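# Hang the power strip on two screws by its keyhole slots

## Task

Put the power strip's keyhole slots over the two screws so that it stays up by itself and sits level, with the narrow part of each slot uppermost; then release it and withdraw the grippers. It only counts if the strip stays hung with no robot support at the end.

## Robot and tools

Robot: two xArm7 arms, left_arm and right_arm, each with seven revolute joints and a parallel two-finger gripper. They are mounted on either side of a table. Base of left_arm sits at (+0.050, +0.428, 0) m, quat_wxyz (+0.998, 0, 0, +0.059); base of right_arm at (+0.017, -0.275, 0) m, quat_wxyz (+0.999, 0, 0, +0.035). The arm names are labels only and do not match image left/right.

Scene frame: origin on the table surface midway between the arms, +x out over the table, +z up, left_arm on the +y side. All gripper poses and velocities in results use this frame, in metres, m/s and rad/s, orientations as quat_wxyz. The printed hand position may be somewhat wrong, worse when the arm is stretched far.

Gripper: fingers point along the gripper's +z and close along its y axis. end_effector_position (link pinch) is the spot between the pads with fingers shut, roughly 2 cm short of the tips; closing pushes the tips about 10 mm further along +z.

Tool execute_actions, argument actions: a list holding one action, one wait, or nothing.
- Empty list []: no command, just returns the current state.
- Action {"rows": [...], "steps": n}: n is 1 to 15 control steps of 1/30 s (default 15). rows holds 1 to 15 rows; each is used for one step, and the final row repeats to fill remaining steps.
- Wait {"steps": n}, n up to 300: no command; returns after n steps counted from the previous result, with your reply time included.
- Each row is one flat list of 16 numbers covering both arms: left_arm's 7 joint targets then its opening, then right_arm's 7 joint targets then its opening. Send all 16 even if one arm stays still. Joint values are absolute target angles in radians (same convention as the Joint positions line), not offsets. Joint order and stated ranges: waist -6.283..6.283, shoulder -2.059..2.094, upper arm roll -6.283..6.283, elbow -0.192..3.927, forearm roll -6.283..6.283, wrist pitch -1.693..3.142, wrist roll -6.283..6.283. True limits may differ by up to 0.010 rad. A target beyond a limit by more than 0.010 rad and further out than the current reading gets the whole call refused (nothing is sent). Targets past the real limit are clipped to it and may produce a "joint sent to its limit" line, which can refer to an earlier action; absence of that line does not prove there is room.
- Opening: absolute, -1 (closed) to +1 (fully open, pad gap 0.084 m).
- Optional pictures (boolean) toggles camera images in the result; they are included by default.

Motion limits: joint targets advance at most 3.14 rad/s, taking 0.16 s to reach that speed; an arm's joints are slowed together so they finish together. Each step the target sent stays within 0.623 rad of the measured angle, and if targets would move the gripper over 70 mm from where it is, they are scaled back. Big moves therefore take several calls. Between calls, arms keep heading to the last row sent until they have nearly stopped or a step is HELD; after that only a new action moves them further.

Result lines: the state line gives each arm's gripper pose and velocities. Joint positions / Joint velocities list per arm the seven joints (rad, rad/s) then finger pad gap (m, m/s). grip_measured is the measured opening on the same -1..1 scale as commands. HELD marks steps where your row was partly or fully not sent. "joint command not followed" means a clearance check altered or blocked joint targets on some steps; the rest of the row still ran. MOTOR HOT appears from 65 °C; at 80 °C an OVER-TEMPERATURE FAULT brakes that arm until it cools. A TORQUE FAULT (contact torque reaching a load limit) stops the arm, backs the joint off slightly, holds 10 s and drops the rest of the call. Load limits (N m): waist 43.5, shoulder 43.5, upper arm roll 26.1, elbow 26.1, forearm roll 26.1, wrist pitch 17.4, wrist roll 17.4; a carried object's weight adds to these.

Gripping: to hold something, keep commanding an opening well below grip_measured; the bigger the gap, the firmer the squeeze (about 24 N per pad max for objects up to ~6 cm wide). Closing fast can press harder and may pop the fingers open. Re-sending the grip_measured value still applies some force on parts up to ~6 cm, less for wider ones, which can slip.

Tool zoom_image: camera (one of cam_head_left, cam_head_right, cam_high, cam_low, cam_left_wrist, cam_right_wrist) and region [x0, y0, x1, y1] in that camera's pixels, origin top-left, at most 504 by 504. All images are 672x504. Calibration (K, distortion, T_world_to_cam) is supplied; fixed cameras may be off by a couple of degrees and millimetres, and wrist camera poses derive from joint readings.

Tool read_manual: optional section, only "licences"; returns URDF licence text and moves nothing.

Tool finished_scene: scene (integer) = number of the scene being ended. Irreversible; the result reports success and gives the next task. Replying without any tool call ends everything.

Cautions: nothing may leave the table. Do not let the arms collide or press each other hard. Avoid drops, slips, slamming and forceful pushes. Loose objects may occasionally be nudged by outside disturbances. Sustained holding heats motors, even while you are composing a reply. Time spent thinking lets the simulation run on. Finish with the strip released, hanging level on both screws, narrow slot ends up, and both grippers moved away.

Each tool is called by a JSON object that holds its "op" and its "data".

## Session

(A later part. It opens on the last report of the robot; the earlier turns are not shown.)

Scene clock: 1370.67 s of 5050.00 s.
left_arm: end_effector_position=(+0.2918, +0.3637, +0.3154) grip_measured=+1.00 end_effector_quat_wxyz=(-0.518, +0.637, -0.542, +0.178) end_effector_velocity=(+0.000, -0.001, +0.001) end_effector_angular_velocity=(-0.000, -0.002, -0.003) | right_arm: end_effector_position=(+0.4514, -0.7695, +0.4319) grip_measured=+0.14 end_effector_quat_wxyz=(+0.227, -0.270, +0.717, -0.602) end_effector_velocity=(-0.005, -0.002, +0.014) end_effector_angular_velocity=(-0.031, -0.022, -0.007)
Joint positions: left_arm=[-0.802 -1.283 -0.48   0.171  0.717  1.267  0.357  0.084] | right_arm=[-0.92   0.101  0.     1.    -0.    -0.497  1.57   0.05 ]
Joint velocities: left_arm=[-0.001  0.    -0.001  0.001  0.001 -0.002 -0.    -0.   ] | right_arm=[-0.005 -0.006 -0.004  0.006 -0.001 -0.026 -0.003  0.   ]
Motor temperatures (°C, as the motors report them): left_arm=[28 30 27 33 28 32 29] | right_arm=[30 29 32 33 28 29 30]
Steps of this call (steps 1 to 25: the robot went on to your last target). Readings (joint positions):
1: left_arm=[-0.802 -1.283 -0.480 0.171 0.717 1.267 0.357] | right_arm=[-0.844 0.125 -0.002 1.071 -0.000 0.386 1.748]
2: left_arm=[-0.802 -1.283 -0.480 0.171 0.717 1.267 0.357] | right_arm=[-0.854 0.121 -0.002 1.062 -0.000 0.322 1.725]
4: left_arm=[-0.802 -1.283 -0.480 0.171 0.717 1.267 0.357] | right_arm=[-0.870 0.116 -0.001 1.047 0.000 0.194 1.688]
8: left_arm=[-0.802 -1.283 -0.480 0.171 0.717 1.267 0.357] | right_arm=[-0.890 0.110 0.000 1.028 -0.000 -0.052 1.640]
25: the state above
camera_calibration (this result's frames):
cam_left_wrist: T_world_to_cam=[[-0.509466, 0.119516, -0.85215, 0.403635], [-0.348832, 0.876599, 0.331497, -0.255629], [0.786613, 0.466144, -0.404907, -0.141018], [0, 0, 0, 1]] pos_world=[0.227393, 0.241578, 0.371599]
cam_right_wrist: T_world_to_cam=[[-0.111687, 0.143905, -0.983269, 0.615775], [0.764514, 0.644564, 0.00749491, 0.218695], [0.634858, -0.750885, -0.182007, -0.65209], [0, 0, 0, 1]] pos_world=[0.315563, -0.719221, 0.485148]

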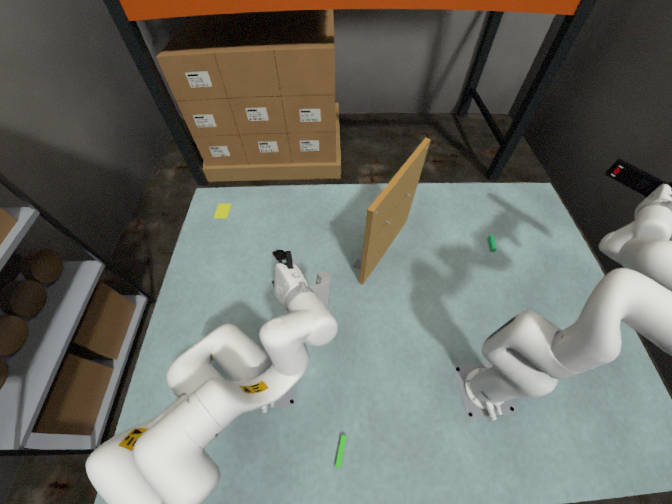

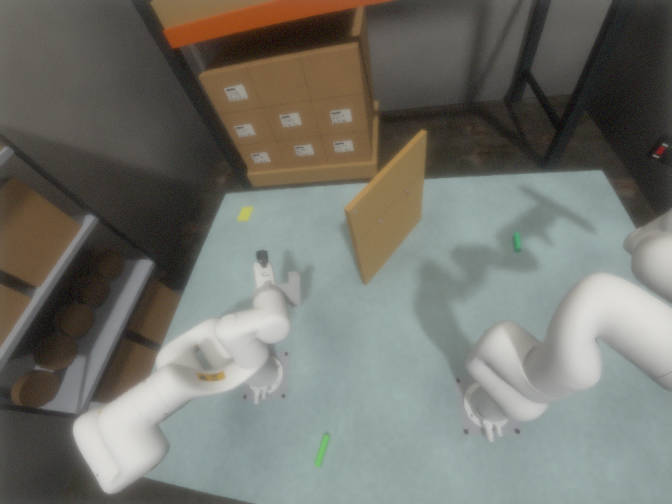

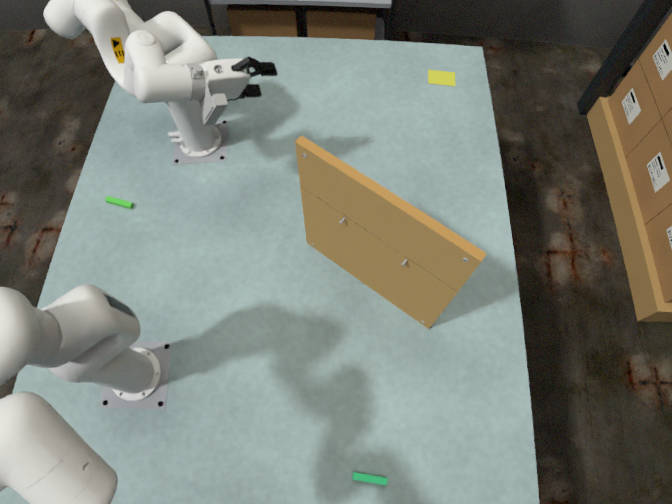

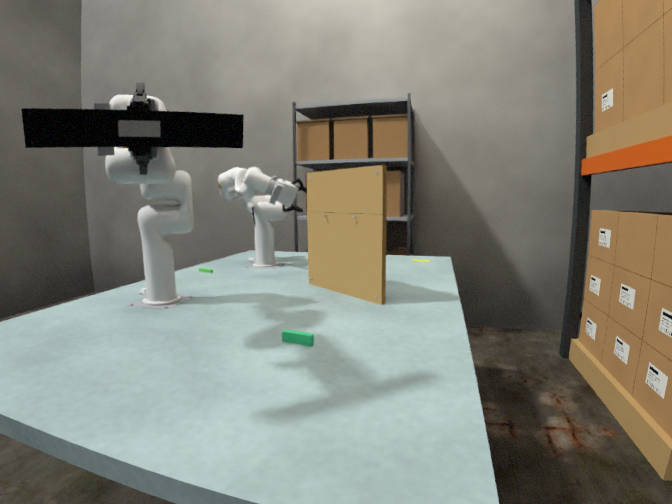

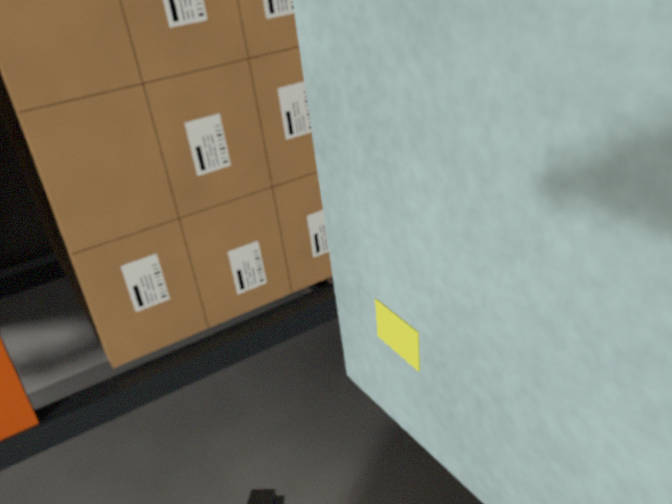

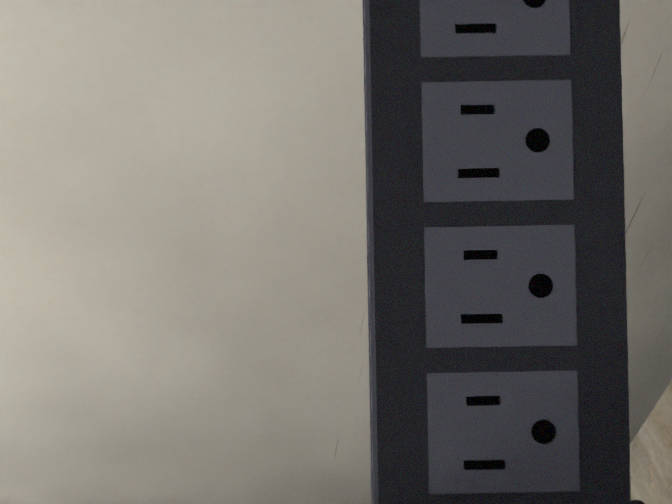

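{"op": "execute_actions", "data": {"actions": [{"rows":[[-0.802,-1.283,-0.48,0.171,0.717,1.267,0.357,1,-0.8,0.4,0,0.6,-0.6,-1.595,1.503,-1]],"steps":15}], "pictures": false}}

{"op": "execute_actions", "data": {"actions": [{"steps":25}], "pictures": false}}

{"op": "execute_actions", "data": {"actions": [{"rows":[[-0.802,-1.283,-0.48,0.171,0.717,1.267,0.357,1,-0.25,0.5,0,0.62,-1.17,-1.53,1.62,-1]],"steps":15}], "pictures": false}}

{"op": "execute_actions", "data": {"actions": [{"steps":25}], "pictures": false}}

{"op": "execute_actions", "data": {"actions": [{"rows":[[-0.802,-1.283,-0.48,0.171,0.717,1.267,0.357,1,-0.17,0.64,0,0.917,-1.164,-1.456,1.835,-1]],"steps":15}], "pictures": false}}

{"op": "execute_actions", "data": {"actions": [{"steps":20}]}}

Scene clock: 1392.23 s of 5050.00 s.
left_arm: end_effector_position=(+0.2918, +0.3637, +0.3154) grip_measured=+1.00 end_effector_quat_wxyz=(-0.518, +0.637, -0.542, +0.178) end_effector_velocity=(-0.000, +0.001, -0.000) end_effector_angular_velocity=(+0.001, +0.001, +0.002) | right_arm: end_effector_position=(+0.5050, -0.6515, +0.3172) grip_measured=+0.14 end_effector_quat_wxyz=(+0.271, -0.440, +0.613, -0.598) end_effector_velocity=(+0.061, +0.378, -0.136) end_effector_angular_velocity=(-0.389, -0.307, +1.039)
Joint positions: left_arm=[-0.802 -1.283 -0.48   0.171  0.717  1.267  0.357  0.084] | right_arm=[-0.855  0.263  0.     0.783 -0.324 -0.933  1.534  0.05 ]
Joint velocities: left_arm=[ 0.     0.     0.    -0.001  0.     0.002  0.001  0.   ] | right_arm=[ 0.152  0.374  0.004 -0.497 -0.747 -1.416 -0.083  0.   ]
Motor temperatures (°C, as the motors report them): left_arm=[28 30 27 33 28 32 29] | right_arm=[30 29 32 34 28 29 30]
Steps of this call (steps 1 to 30: the robot went on to your last target; steps 31 to 90: nothing new was sent; then 18.07 s passed at rest; steps 91 to 105: all 15 steps of this action). Readings (joint positions):
91: left_arm=[-0.802 -1.283 -0.480 0.171 0.717 1.267 0.357] | right_arm=[-0.920 0.100 -0.000 1.000 -0.000 -0.500 1.570]
92: left_arm=[-0.802 -1.283 -0.480 0.171 0.717 1.267 0.357] | right_arm=[-0.919 0.101 -0.000 0.998 -0.004 -0.505 1.570]
94: left_arm=[-0.802 -1.283 -0.480 0.171 0.717 1.267 0.357] | right_arm=[-0.914 0.115 -0.004 0.979 -0.041 -0.547 1.565]
98: left_arm=[-0.802 -1.283 -0.480 0.171 0.717 1.267 0.357] | right_arm=[-0.891 0.174 0.001 0.902 -0.146 -0.660 1.554]
105: the state above

Scene clock: 1393.07 s of 5050.00 s.
left_arm: end_effector_position=(+0.2918, +0.3637, +0.3154) grip_measured=+1.00 end_effector_quat_wxyz=(-0.518, +0.637, -0.542, +0.178) end_effector_velocity=(+0.000, +0.000, +0.000) end_effector_angular_velocity=(+0.001, -0.001, +0.001) | right_arm: end_effector_position=(+0.4770, -0.4984, +0.3177) grip_measured=+0.14 end_effector_quat_wxyz=(-0.457, +0.465, -0.436, +0.621) end_effector_velocity=(-0.000, +0.003, -0.001) end_effector_angular_velocity=(+0.004, -0.001, +0.006)
Joint positions: left_arm=[-0.802 -1.283 -0.48   0.171  0.717  1.267  0.357  0.084] | right_arm=[-0.8    0.4   -0.     0.601 -0.6   -1.594  1.503  0.05 ]
Joint velocities: left_arm=[ 0.001 -0.001 -0.001 -0.001  0.001  0.    -0.    -0.   ] | right_arm=[ 0.002  0.003  0.002 -0.004 -0.002 -0.006 -0.    -0.   ]
Motor temperatures (°C, as the motors report them): left_arm=[28 30 27 33 28 32 29] | right_arm=[30 29 32 34 28 29 30]
Steps of this call (steps 1 to 25: the robot went on to your last target). Readings (joint positions):
1: left_arm=[-0.802 -1.283 -0.480 0.171 0.717 1.267 0.357] | right_arm=[-0.850 0.275 0.000 0.767 -0.349 -0.982 1.531]
2: left_arm=[-0.802 -1.283 -0.480 0.171 0.717 1.267 0.357] | right_arm=[-0.845 0.288 0.000 0.751 -0.373 -1.034 1.528]
4: left_arm=[-0.802 -1.283 -0.480 0.171 0.717 1.267 0.357] | right_arm=[-0.836 0.311 0.000 0.720 -0.420 -1.147 1.523]
8: left_arm=[-0.802 -1.283 -0.480 0.171 0.717 1.267 0.357] | right_arm=[-0.817 0.356 0.000 0.659 -0.513 -1.379 1.513]
25: the state above

Scene clock: 1393.57 s of 5050.00 s.
left_arm: end_effector_position=(+0.2918, +0.3637, +0.3154) grip_measured=+1.00 end_effector_quat_wxyz=(-0.518, +0.637, -0.542, +0.178) end_effector_velocity=(+0.000, -0.000, -0.000) end_effector_angular_velocity=(-0.001, -0.000, +0.000) | right_arm: end_effector_position=(+0.5081, -0.2970, +0.2806) grip_measured=+0.14 end_effector_quat_wxyz=(+0.596, -0.591, +0.323, -0.437) end_effector_velocity=(-0.041, +0.474, -0.087) end_effector_angular_velocity=(+0.038, +0.260, +1.327)
Joint positions: left_arm=[-0.802 -1.283 -0.48   0.171  0.717  1.267  0.357  0.084] | right_arm=[-0.523  0.45   0.     0.611 -0.886 -1.562  1.562  0.05 ]
Joint velocities: left_arm=[ 0.    -0.     0.001 -0.    -0.    -0.001 -0.    -0.   ] | right_arm=[ 0.655  0.119 -0.     0.024 -0.678  0.076  0.139  0.   ]
Motor temperatures (°C, as the motors report them): left_arm=[28 30 27 33 28 32 29] | right_arm=[30 29 32 33 28 29 30]
Steps of this call (steps 1 to 15: all 15 steps of this action). Readings (joint positions):
1: left_arm=[-0.802 -1.283 -0.480 0.171 0.717 1.267 0.357] | right_arm=[-0.800 0.400 -0.000 0.600 -0.600 -1.594 1.503]
2: left_arm=[-0.802 -1.283 -0.480 0.171 0.717 1.267 0.357] | right_arm=[-0.797 0.400 -0.001 0.601 -0.604 -1.594 1.504]
4: left_arm=[-0.802 -1.283 -0.480 0.171 0.717 1.267 0.357] | right_arm=[-0.766 0.406 -0.007 0.603 -0.638 -1.591 1.511]
8: left_arm=[-0.802 -1.283 -0.480 0.171 0.717 1.267 0.357] | right_arm=[-0.675 0.422 0.000 0.605 -0.730 -1.580 1.530]
15: the state above

Scene clock: 1394.40 s of 5050.00 s.
left_arm: end_effector_position=(+0.2918, +0.3637, +0.3154) grip_measured=+1.00 end_effector_quat_wxyz=(-0.518, +0.637, -0.542, +0.178) end_effector_velocity=(-0.000, -0.000, +0.000) end_effector_angular_velocity=(+0.001, -0.001, -0.000) | right_arm: end_effector_position=(+0.4477, -0.1158, +0.2454) grip_measured=+0.14 end_effector_quat_wxyz=(+0.673, -0.681, +0.182, -0.225) end_effector_velocity=(-0.002, +0.004, -0.001) end_effector_angular_velocity=(+0.000, +0.002, +0.012)
Joint positions: left_arm=[-0.802 -1.283 -0.48   0.171  0.717  1.267  0.357  0.084] | right_arm=[-0.251  0.5   -0.     0.62  -1.17  -1.53   1.62   0.05 ]
Joint velocities: left_arm=[-0.     0.    -0.001  0.     0.     0.    -0.     0.   ] | right_arm=[ 0.005  0.001  0.002 -0.001 -0.005  0.001  0.    -0.   ]
Motor temperatures (°C, as the motors report them): left_arm=[28 30 27 33 28 32 29] | right_arm=[30 29 32 33 28 29 30]
Steps of this call (steps 1 to 25: the robot went on to your last target). Readings (joint positions):
1: left_arm=[-0.802 -1.283 -0.480 0.171 0.717 1.267 0.357] | right_arm=[-0.501 0.454 0.000 0.612 -0.909 -1.559 1.566]
2: left_arm=[-0.802 -1.283 -0.480 0.171 0.717 1.267 0.357] | right_arm=[-0.479 0.458 0.000 0.612 -0.932 -1.557 1.571]
4: left_arm=[-0.802 -1.283 -0.480 0.171 0.717 1.267 0.357] | right_arm=[-0.435 0.466 0.000 0.614 -0.978 -1.552 1.581]
8: left_arm=[-0.802 -1.283 -0.480 0.171 0.717 1.267 0.357] | right_arm=[-0.346 0.482 0.000 0.617 -1.071 -1.541 1.600]
25: the state above

Scene clock: 1394.90 s of 5050.00 s.
left_arm: end_effector_position=(+0.2918, +0.3637, +0.3154) grip_measured=+1.00 end_effector_quat_wxyz=(-0.518, +0.637, -0.542, +0.178) end_effector_velocity=(-0.000, -0.000, +0.000) end_effector_angular_velocity=(-0.001, -0.000, -0.000) | right_arm: end_effector_position=(+0.5077, -0.0867, +0.2352) grip_measured=+0.14 end_effector_quat_wxyz=(+0.683, -0.683, +0.187, -0.180) end_effector_velocity=(+0.013, +0.001, +0.000) end_effector_angular_velocity=(+0.005, +0.011, -0.001)
Joint positions: left_arm=[-0.802 -1.283 -0.48   0.171  0.717  1.267  0.357  0.084] | right_arm=[-0.172  0.637 -0.     0.911 -1.164 -1.458  1.831  0.05 ]
Joint velocities: left_arm=[-0.001 -0.     0.001  0.001  0.     0.001  0.     0.   ] | right_arm=[ 0.009  0.022 -0.005  0.057  0.003  0.013  0.045  0.   ]
Motor temperatures (°C, as the motors report them): left_arm=[28 30 27 33 28 32 29] | right_arm=[30 29 32 33 28 29 30]
Steps of this call (steps 1 to 15: all 15 steps of this action). Readings (joint positions):
1: left_arm=[-0.802 -1.283 -0.480 0.171 0.717 1.267 0.357] | right_arm=[-0.251 0.500 -0.000 0.620 -1.170 -1.530 1.620]
2: left_arm=[-0.802 -1.283 -0.480 0.171 0.717 1.267 0.357] | right_arm=[-0.250 0.501 -0.001 0.624 -1.170 -1.529 1.623]
4: left_arm=[-0.802 -1.283 -0.480 0.171 0.717 1.267 0.357] | right_arm=[-0.239 0.520 -0.001 0.663 -1.170 -1.519 1.654]
8: left_arm=[-0.802 -1.283 -0.480 0.171 0.717 1.267 0.357] | right_arm=[-0.190 0.605 0.001 0.844 -1.165 -1.474 1.779]
15: the state above

Scene clock: 1395.57 s of 5050.00 s.
left_arm: end_effector_position=(+0.2918, +0.3637, +0.3154) grip_measured=+1.00 end_effector_quat_wxyz=(-0.518, +0.637, -0.542, +0.178) end_effector_velocity=(-0.000, -0.001, +0.001) end_effector_angular_velocity=(-0.001, -0.001, -0.001) | right_arm: end_effector_position=(+0.5090, -0.0857, +0.2353) grip_measured=+0.14 end_effector_quat_wxyz=(+0.683, -0.683, +0.186, -0.179) end_effector_velocity=(+0.000, -0.001, -0.000) end_effector_angular_velocity=(-0.000, +0.001, -0.003)
Joint positions: left_arm=[-0.802 -1.283 -0.48   0.171  0.717  1.267  0.357  0.084] | right_arm=[-0.17   0.64  -0.     0.917 -1.164 -1.456  1.835  0.05 ]
Joint velocities: left_arm=[-0.     0.    -0.001  0.002 -0.    -0.    -0.    -0.   ] | right_arm=[-0.     0.    -0.001 -0.     0.002  0.001  0.     0.   ]
Motor temperatures (°C, as the motors report them): left_arm=[28 30 27 33 28 32 29] | right_arm=[30 29 32 33 28 29 30]
Steps of this call (steps 1 to 15: the robot went on to your last target; steps 16 to 20: nothing new was sent). Readings (joint positions):
1: left_arm=[-0.802 -1.283 -0.480 0.171 0.717 1.267 0.357] | right_arm=[-0.171 0.638 -0.001 0.912 -1.164 -1.457 1.832]
2: left_arm=[-0.802 -1.283 -0.480 0.171 0.717 1.267 0.357] | right_arm=[-0.171 0.638 -0.001 0.913 -1.164 -1.457 1.833]
4: left_arm=[-0.802 -1.283 -0.480 0.171 0.717 1.267 0.357] | right_arm=[-0.171 0.639 -0.000 0.915 -1.164 -1.457 1.834]
8: left_arm=[-0.802 -1.283 -0.480 0.171 0.717 1.267 0.357] | right_arm=[-0.170 0.640 -0.000 0.916 -1.164 -1.456 1.835]
20: the state above
All arms were judged still, so your last target was given up. Only a new action makes them travel on or press farther. Fingers that are still opening or closing keep moving.
camera_calibration (this result's frames):
cam_left_wrist: T_world_to_cam=[[-0.509466, 0.119516, -0.852151, 0.403635], [-0.348832, 0.876599, 0.331497, -0.255629], [0.786614, 0.466143, -0.404906, -0.141018], [0, 0, 0, 1]] pos_world=[0.227393, 0.241578, 0.371599]
cam_right_wrist: T_world_to_cam=[[-0.0244382, 0.00135954, -0.9997, 0.277752], [-0.856764, 0.515254, 0.0216447, 0.546149], [0.515129, 0.857036, -0.0114271, -0.0523228], [0, 0, 0, 1]] pos_world=[0.501661, -0.23694, 0.265249]

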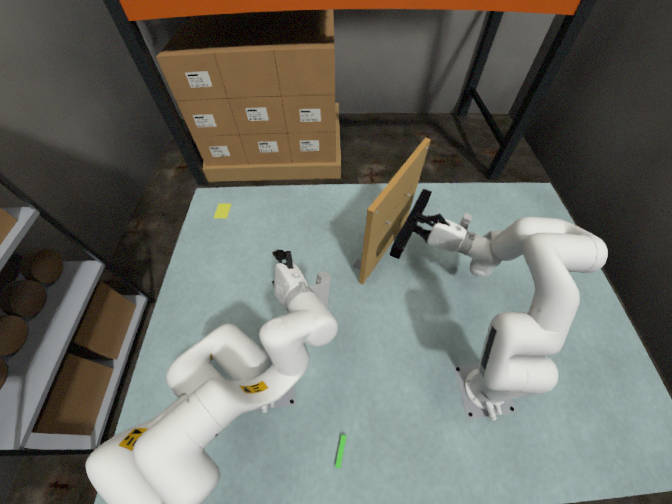

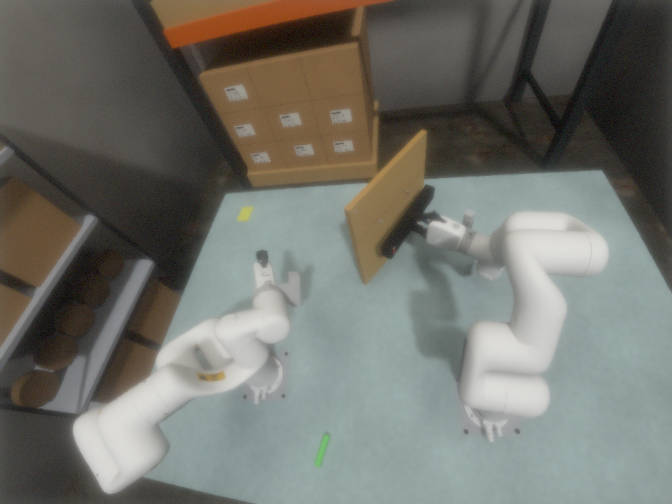

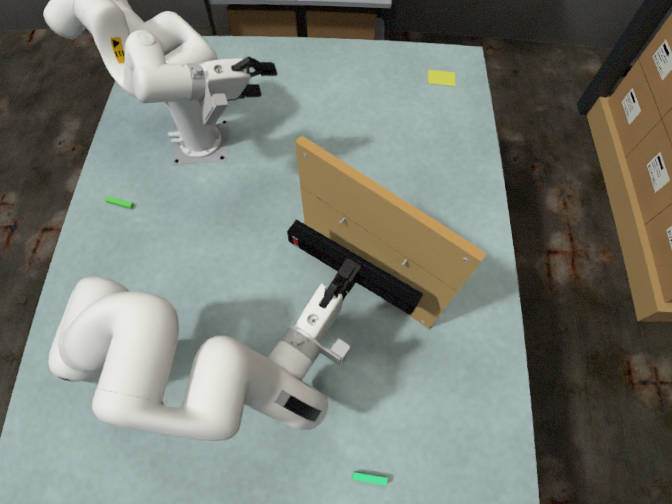

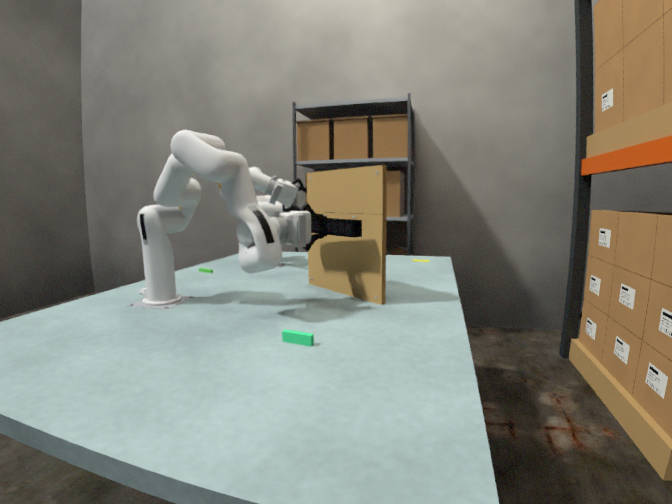

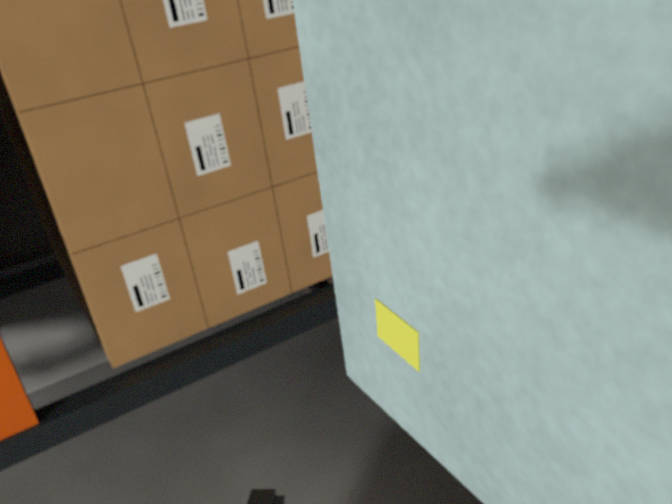

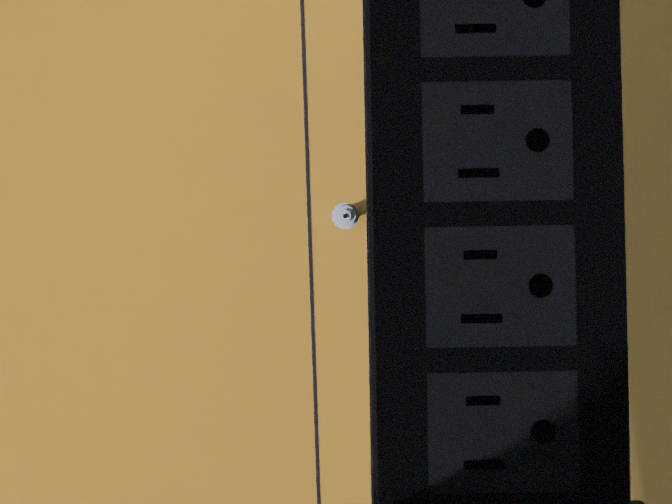

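{"op": "execute_actions", "data": {"actions": [{"rows":[[-0.802,-1.283,-0.48,0.171,0.717,1.267,0.357,1,-0.17,0.535,0,0.87,-1.13,-1.42,1.86,-1],[-0.802,-1.283,-0.48,0.171,0.717,1.267,0.357,1,-0.17,0.535,0,0.87,-1.13,-1.42,1.86,-1],[-0.802,-1.283,-0.48,0.171,0.717,1.267,0.357,1,-0.17,0.535,0,0.87,-1.13,-1.42,1.86,-1],[-0.802,-1.283,-0.48,0.171,0.717,1.267,0.357,1,-0.17,0.535,0,0.87,-1.13,-1.42,1.86,-1],[-0.802,-1.283,-0.48,0.171,0.717,1.267,0.357,1,-0.17,0.535,0,0.87,-1.13,-1.42,1.86,-1],[-0.802,-1.283,-0.48,0.171,0.717,1.267,0.357,1,-0.17,0.535,0,0.87,-1.13,-1.42,1.86,-1],[-0.802,-1.283,-0.48,0.171,0.717,1.267,0.357,1,-0.1215,0.539,0,0.894,-1.0765,-1.397,1.868,-1]],"steps":15}]}}

{"op": "zoom_image", "data": {"camera": "cam_high", "region": [290,180,440,300]}}

Scene clock: 1412.40 s of 5050.00 s.
left_arm: end_effector_position=(+0.2918, +0.3637, +0.3154) grip_measured=+1.00 end_effector_quat_wxyz=(-0.518, +0.637, -0.542, +0.178) end_effector_velocity=(-0.000, +0.000, -0.000) end_effector_angular_velocity=(+0.000, +0.000, +0.001) | right_arm: end_effector_position=(+0.5188, -0.0707, +0.2689) grip_measured=+0.14 end_effector_quat_wxyz=(+0.677, -0.680, +0.194, -0.203) end_effector_velocity=(+0.016, -0.011, +0.001) end_effector_angular_velocity=(-0.013, +0.003, -0.061)
Joint positions: left_arm=[-0.802 -1.283 -0.48   0.171  0.717  1.267  0.357  0.084] | right_arm=[-0.124  0.54   0.002  0.893 -1.081 -1.399  1.867  0.05 ]
Joint velocities: left_arm=[-0.     0.    -0.    -0.    -0.     0.001 -0.    -0.   ] | right_arm=[ 0.017 -0.006 -0.032  0.01   0.047  0.02   0.009  0.   ]
Motor temperatures (°C, as the motors report them): left_arm=[28 30 27 33 28 32 29] | right_arm=[30 29 32 32 28 29 30]
Steps of this call (steps 1 to 90: nothing new was sent; then 13.33 s passed at rest; steps 91 to 105: all 15 steps of this action). Readings (joint positions):
91: left_arm=[-0.802 -1.283 -0.480 0.171 0.717 1.267 0.357] | right_arm=[-0.170 0.640 0.000 0.917 -1.164 -1.456 1.835]
92: left_arm=[-0.802 -1.283 -0.480 0.171 0.717 1.267 0.357] | right_arm=[-0.170 0.637 -0.000 0.915 -1.163 -1.454 1.836]
94: left_arm=[-0.802 -1.283 -0.480 0.171 0.717 1.267 0.357] | right_arm=[-0.170 0.605 -0.000 0.897 -1.151 -1.441 1.845]
98: left_arm=[-0.802 -1.283 -0.480 0.171 0.717 1.267 0.357] | right_arm=[-0.167 0.545 -0.000 0.880 -1.130 -1.425 1.857]
105: the state above
camera_calibration (this result's frames):
cam_left_wrist: T_world_to_cam=[[-0.509466, 0.119516, -0.85215, 0.403635], [-0.348832, 0.876599, 0.331497, -0.255629], [0.786614, 0.466144, -0.404906, -0.141018], [0, 0, 0, 1]] pos_world=[0.227393, 0.241578, 0.371599]
cam_right_wrist: T_world_to_cam=[[-0.00366098, -0.00750398, -0.999965, 0.300239], [-0.831824, 0.555038, -0.00111974, 0.542113], [0.555027, 0.831791, -0.00827398, -0.0932575], [0, 0, 0, 1]] pos_world=[0.503802, -0.221069, 0.300064]

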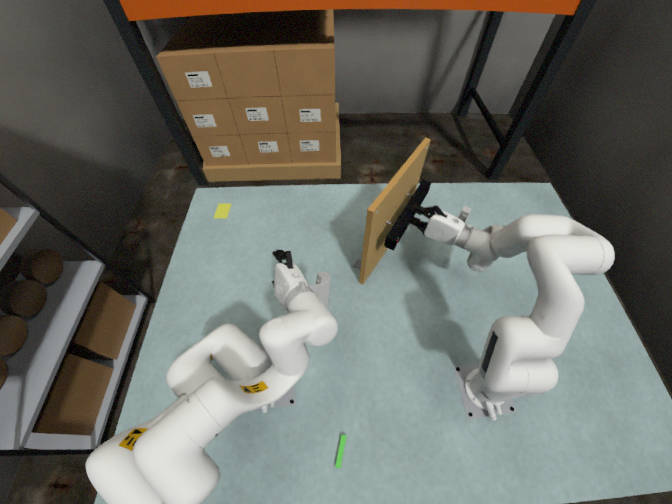

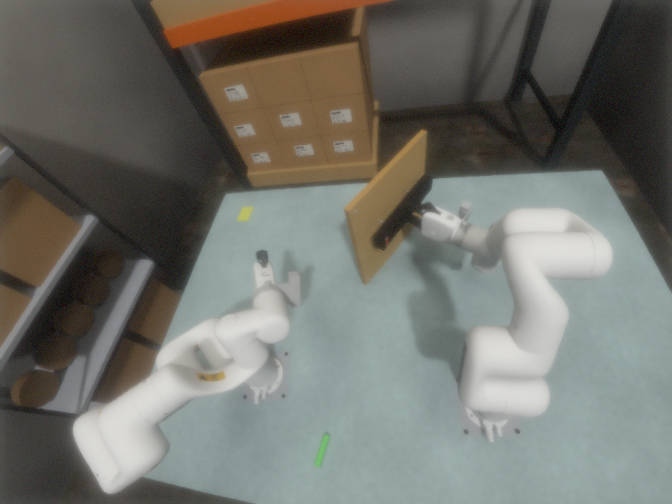

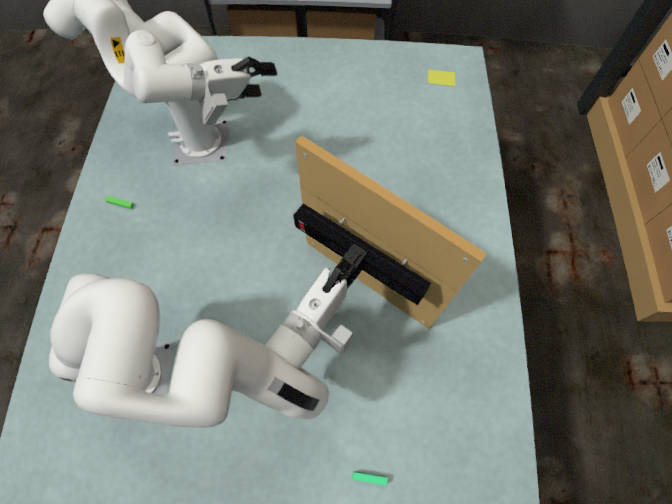

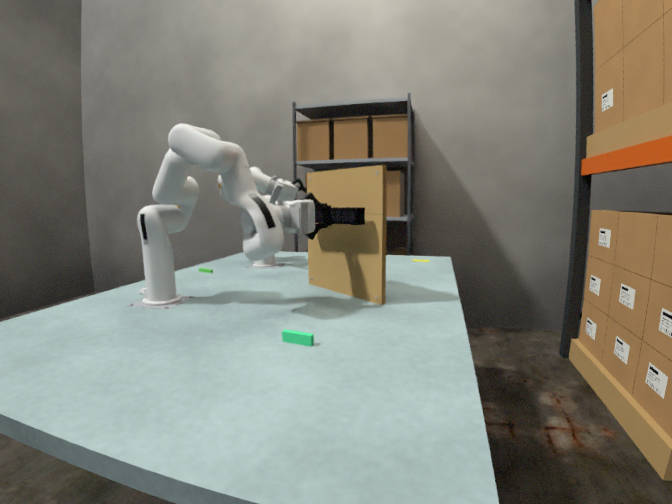

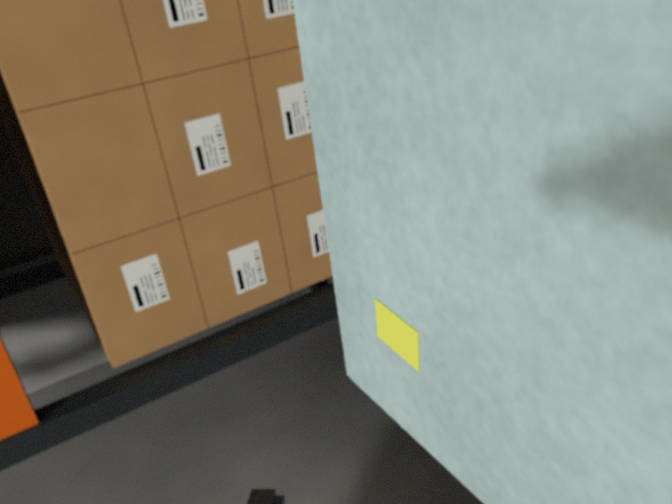

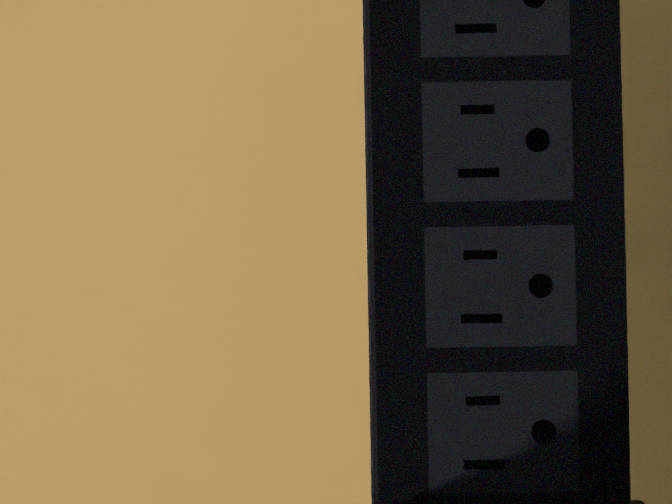

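Region (290, 180, 440, 300) of cam_high's 672x504 image, scaled by 3.360, with more detail than that image has; it fills the top 403 rows of this view, and the rest is white.

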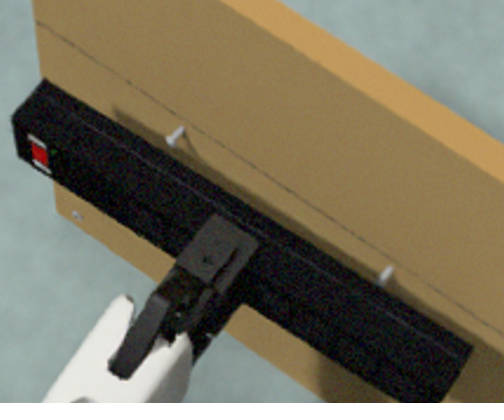

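{"op": "execute_actions", "data": {"actions": [{"rows":[[-0.802,-1.283,-0.48,0.171,0.717,1.267,0.357,1,-0.1215,0.642,0,0.911,-1.0765,-1.438,1.80,-1],[-0.802,-1.283,-0.48,0.171,0.717,1.267,0.357,1,-0.1215,0.642,0,0.911,-1.0765,-1.438,1.80,-1],[-0.802,-1.283,-0.48,0.171,0.717,1.267,0.357,1,-0.1215,0.642,0,0.911,-1.0765,-1.438,1.80,-1],[-0.802,-1.283,-0.48,0.171,0.717,1.267,0.357,1,-0.1215,0.642,0,0.911,-1.0765,-1.438,1.80,-1],[-0.802,-1.283,-0.48,0.171,0.717,1.267,0.357,1,-0.1215,0.642,0,0.911,-1.0765,-1.438,1.80,-1],[-0.802,-1.283,-0.48,0.171,0.717,1.267,0.357,1,-0.1215,0.642,0,0.911,-1.0765,-1.438,1.80,-1],[-0.802,-1.283,-0.48,0.171,0.717,1.267,0.357,1,-0.1215,0.642,0,0.911,-1.0765,-1.438,1.80,-1],[-0.802,-1.283,-0.48,0.171,0.717,1.267,0.357,1,-0.087,0.655,0,0.94,-1.045,-1.421,1.807,-1]],"steps":15}]}}

{"op": "zoom_image", "data": {"camera": "cam_high", "region": [290,180,440,300]}}

Scene clock: 1427.13 s of 5050.00 s.
left_arm: end_effector_position=(+0.2918, +0.3637, +0.3154) grip_measured=+1.00 end_effector_quat_wxyz=(-0.518, +0.637, -0.542, +0.178) end_effector_velocity=(+0.000, -0.001, +0.000) end_effector_angular_velocity=(-0.002, -0.000, -0.003) | right_arm: end_effector_position=(+0.5248, -0.0584, +0.2344) grip_measured=+0.14 end_effector_quat_wxyz=(+0.678, -0.681, +0.192, -0.198) end_effector_velocity=(+0.011, -0.000, -0.008) end_effector_angular_velocity=(-0.011, +0.005, -0.026)
Joint positions: left_arm=[-0.802 -1.283 -0.48   0.171  0.717  1.267  0.357  0.084] | right_arm=[-0.089  0.652  0.002  0.938 -1.048 -1.422  1.807  0.05 ]
Joint velocities: left_arm=[-0.001  0.     0.001  0.001  0.    -0.002 -0.     0.   ] | right_arm=[ 0.024  0.024 -0.02   0.024  0.034  0.01  -0.     0.   ]
Motor temperatures (°C, as the motors report them): left_arm=[28 30 27 33 28 32 29] | right_arm=[30 29 32 32 28 29 30]
Steps of this call (steps 1 to 15: the robot went on to your last target; steps 16 to 90: nothing new was sent; then 11.23 s passed at rest; steps 91 to 105: all 15 steps of this action). Readings (joint positions):
91: left_arm=[-0.802 -1.283 -0.480 0.171 0.717 1.267 0.357] | right_arm=[-0.121 0.539 -0.000 0.894 -1.077 -1.397 1.868]
92: left_arm=[-0.802 -1.283 -0.480 0.171 0.717 1.267 0.357] | right_arm=[-0.121 0.542 0.000 0.895 -1.076 -1.399 1.865]
94: left_arm=[-0.802 -1.283 -0.480 0.171 0.717 1.267 0.357] | right_arm=[-0.121 0.573 0.001 0.904 -1.076 -1.415 1.842]
98: left_arm=[-0.802 -1.283 -0.480 0.171 0.717 1.267 0.357] | right_arm=[-0.121 0.633 -0.001 0.906 -1.077 -1.431 1.809]
105: the state above
camera_calibration (this result's frames):
cam_left_wrist: T_world_to_cam=[[-0.509466, 0.119516, -0.85215, 0.403635], [-0.348832, 0.876599, 0.331497, -0.255629], [0.786614, 0.466144, -0.404907, -0.141018], [0, 0, 0, 1]] pos_world=[0.227393, 0.241578, 0.371599]
cam_right_wrist: T_world_to_cam=[[-0.00701694, -0.00773227, -0.999945, 0.267613], [-0.837369, 0.546635, 0.00164913, 0.541966], [0.546592, 0.837335, -0.0103105, -0.101832], [0, 0, 0, 1]] pos_world=[0.511364, -0.208921, 0.265655]

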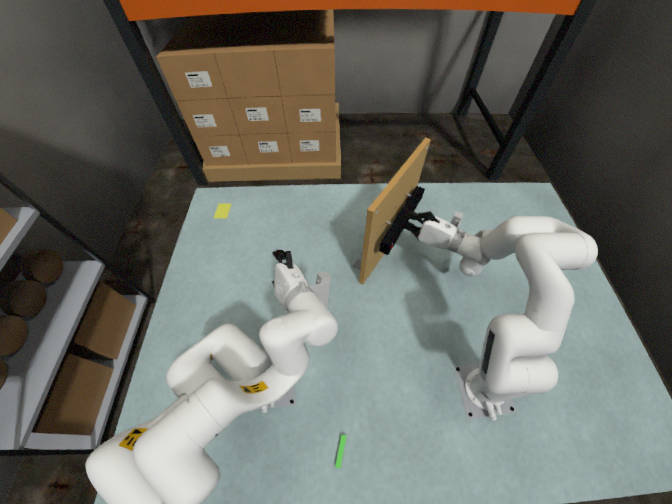

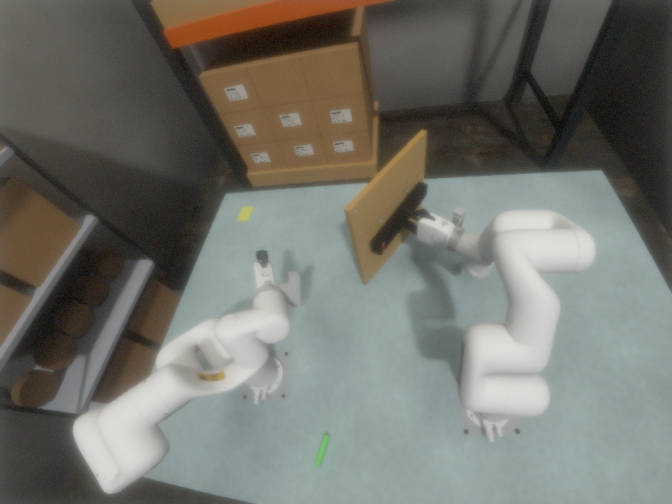

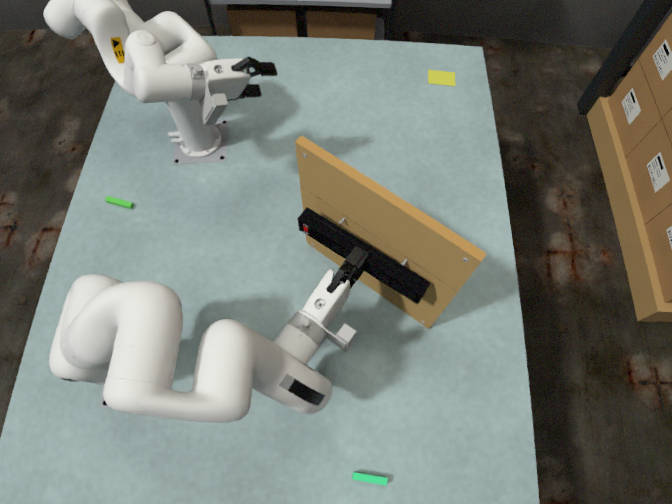

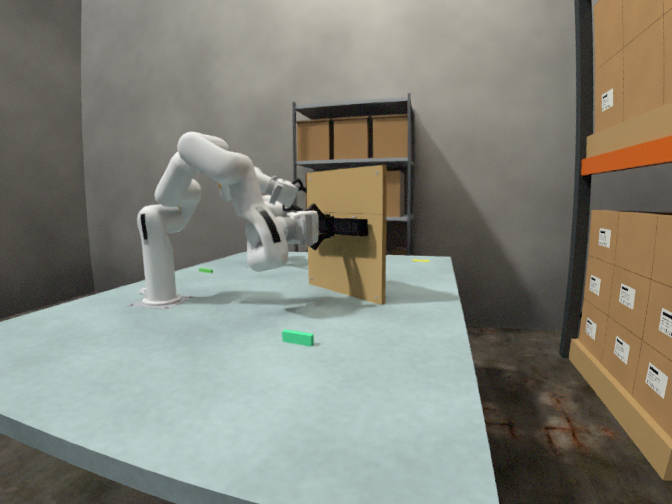

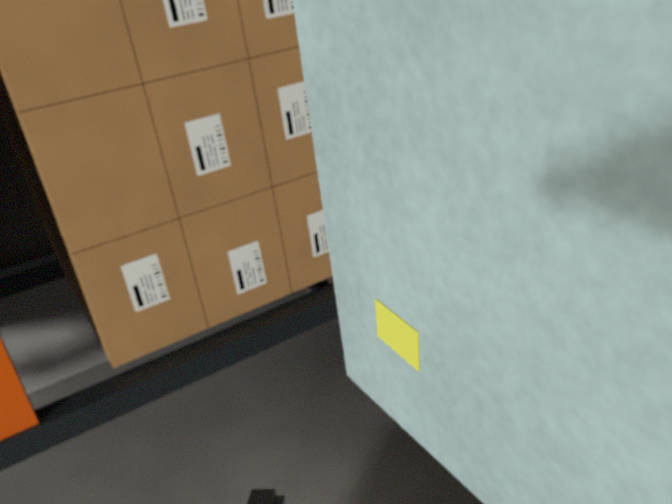

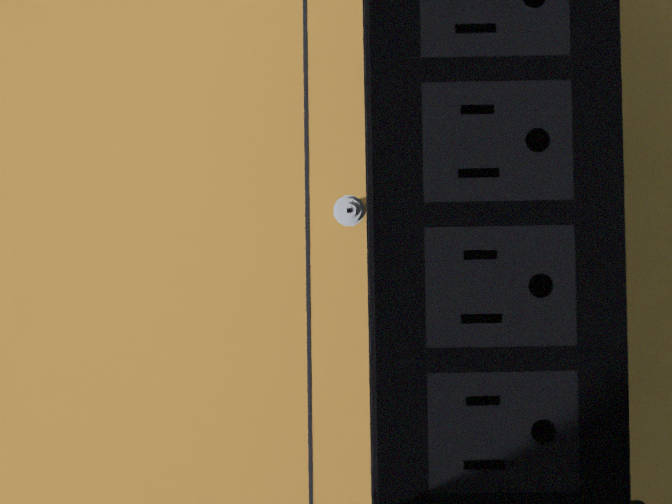

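Region (290, 180, 440, 300) of cam_high's 672x504 image, scaled by 3.360, with more detail than that image has; it fills the top 403 rows of this view, and the rest is white.

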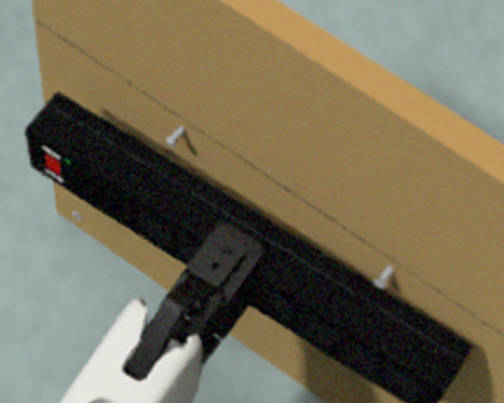

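{"op": "execute_actions", "data": {"actions": [{"rows":[[-0.802,-1.283,-0.48,0.171,0.717,1.267,0.357,1,-0.082,0.650,0,0.9285,-1.003,-1.4155,1.795,-1],[-0.802,-1.283,-0.48,0.171,0.717,1.267,0.357,1,-0.082,0.650,0,0.9285,-1.003,-1.4155,1.795,-1],[-0.802,-1.283,-0.48,0.171,0.717,1.267,0.357,1,-0.082,0.650,0,0.9285,-1.003,-1.4155,1.795,-1],[-0.802,-1.283,-0.48,0.171,0.717,1.267,0.357,1,-0.082,0.650,0,0.9285,-1.003,-1.4155,1.795,-1],[-0.802,-1.283,-0.48,0.171,0.717,1.267,0.357,1,-0.082,0.650,0,0.9285,-1.003,-1.4155,1.795,-1],[-0.802,-1.283,-0.48,0.171,0.717,1.267,0.357,1,-0.082,0.650,0,0.9285,-1.003,-1.4155,1.795,-1],[-0.802,-1.283,-0.48,0.171,0.717,1.267,0.357,1,-0.059,0.659,0,0.9475,-0.982,-1.404,1.80,-1]],"steps":15}]}}

{"op": "zoom_image", "data": {"camera": "cam_high", "region": [290,180,440,300]}}

Scene clock: 1448.97 s of 5050.00 s.
left_arm: end_effector_position=(+0.2918, +0.3637, +0.3154) grip_measured=+1.00 end_effector_quat_wxyz=(-0.518, +0.637, -0.542, +0.178) end_effector_velocity=(+0.000, -0.000, +0.000) end_effector_angular_velocity=(-0.002, +0.000, -0.001) | right_arm: end_effector_position=(+0.5357, -0.0524, +0.2332) grip_measured=+0.14 end_effector_quat_wxyz=(+0.674, -0.678, +0.205, -0.211) end_effector_velocity=(+0.009, -0.008, -0.002) end_effector_angular_velocity=(-0.009, +0.001, -0.030)
Joint positions: left_arm=[-0.802 -1.283 -0.48   0.171  0.717  1.267  0.357  0.084] | right_arm=[-0.06   0.659  0.001  0.946 -0.984 -1.405  1.8    0.05 ]
Joint velocities: left_arm=[ 0.     0.     0.001  0.001 -0.    -0.001  0.     0.   ] | right_arm=[ 0.004  0.005 -0.017  0.01   0.02   0.007  0.003  0.   ]
Motor temperatures (°C, as the motors report them): left_arm=[28 30 27 33 28 32 29] | right_arm=[30 29 32 31 28 29 30]
Steps of this call (steps 1 to 15: the robot went on to your last target; steps 16 to 90: nothing new was sent; then 18.33 s passed at rest; steps 91 to 105: all 15 steps of this action). Readings (joint positions):
91: left_arm=[-0.802 -1.283 -0.480 0.171 0.717 1.267 0.357] | right_arm=[-0.087 0.655 0.000 0.940 -1.045 -1.421 1.807]
92: left_arm=[-0.802 -1.283 -0.480 0.171 0.717 1.267 0.357] | right_arm=[-0.087 0.655 0.000 0.939 -1.041 -1.420 1.806]
94: left_arm=[-0.802 -1.283 -0.480 0.171 0.717 1.267 0.357] | right_arm=[-0.084 0.652 0.000 0.934 -1.022 -1.418 1.800]
98: left_arm=[-0.802 -1.283 -0.480 0.171 0.717 1.267 0.357] | right_arm=[-0.080 0.652 -0.001 0.932 -1.004 -1.415 1.797]
105: the state above
camera_calibration (this result's frames):
cam_left_wrist: T_world_to_cam=[[-0.509466, 0.119516, -0.852151, 0.403635], [-0.348831, 0.876599, 0.331497, -0.255629], [0.786614, 0.466143, -0.404906, -0.141018], [0, 0, 0, 1]] pos_world=[0.227393, 0.241578, 0.371599]
cam_right_wrist: T_world_to_cam=[[-0.00823434, -0.00825426, -0.999932, 0.267165], [-0.816034, 0.578, 0.00194867, 0.537989], [0.577945, 0.815995, -0.0114952, -0.13044], [0, 0, 0, 1]] pos_world=[0.516605, -0.202314, 0.264599]

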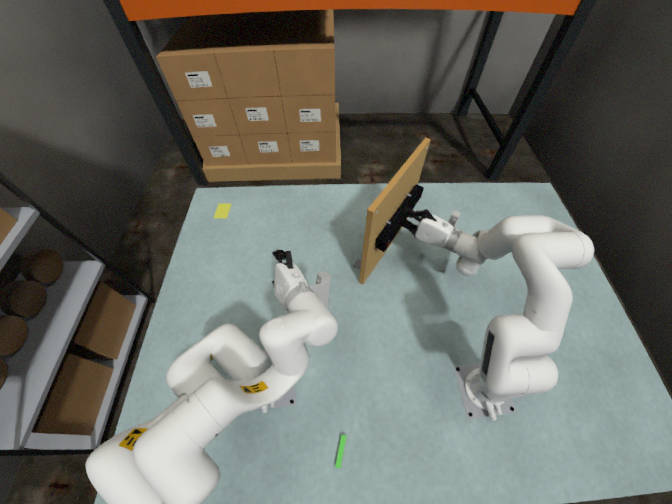

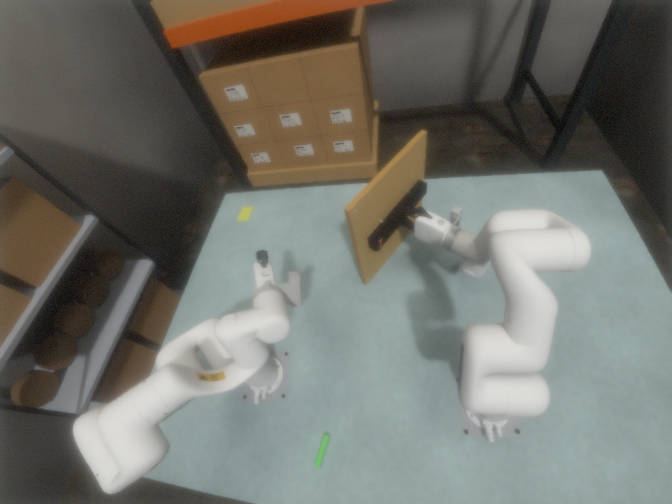

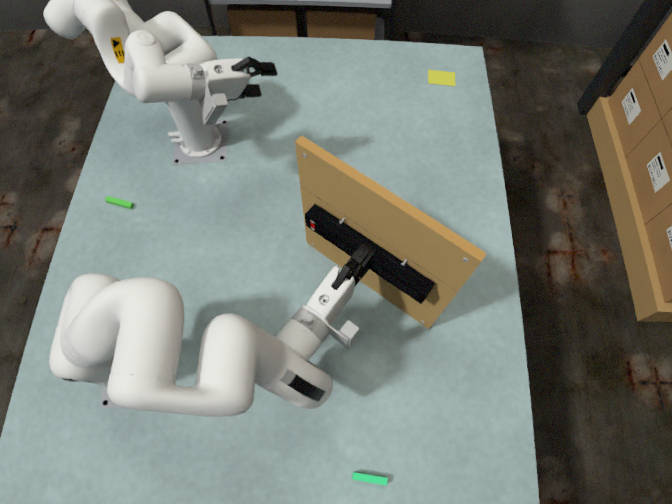

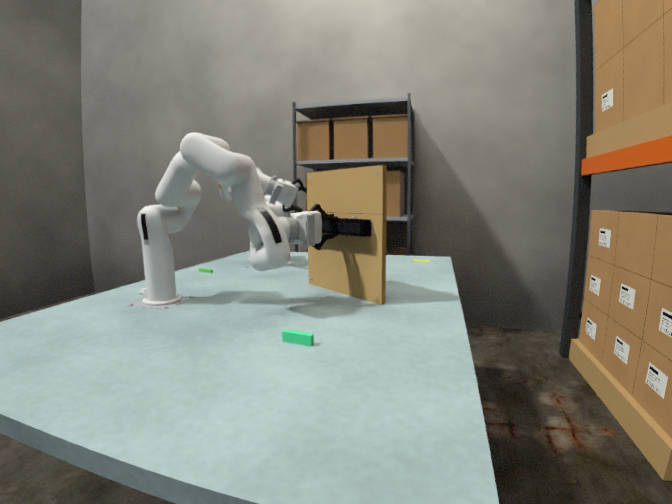

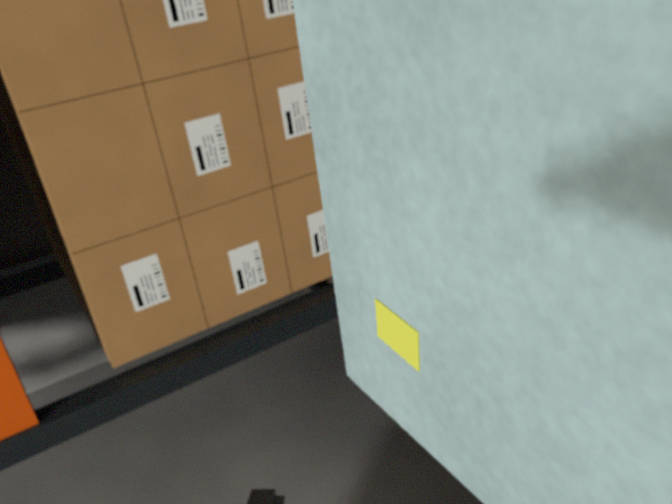

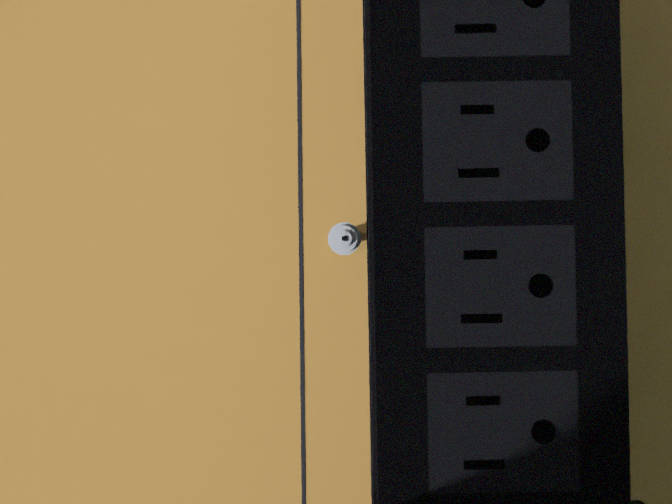

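Region (290, 180, 440, 300) of cam_high's 672x504 image, scaled by 3.360, with more detail than that image has; it fills the top 403 rows of this view, and the rest is white.

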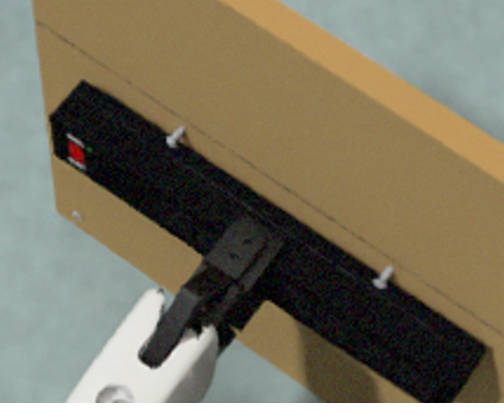

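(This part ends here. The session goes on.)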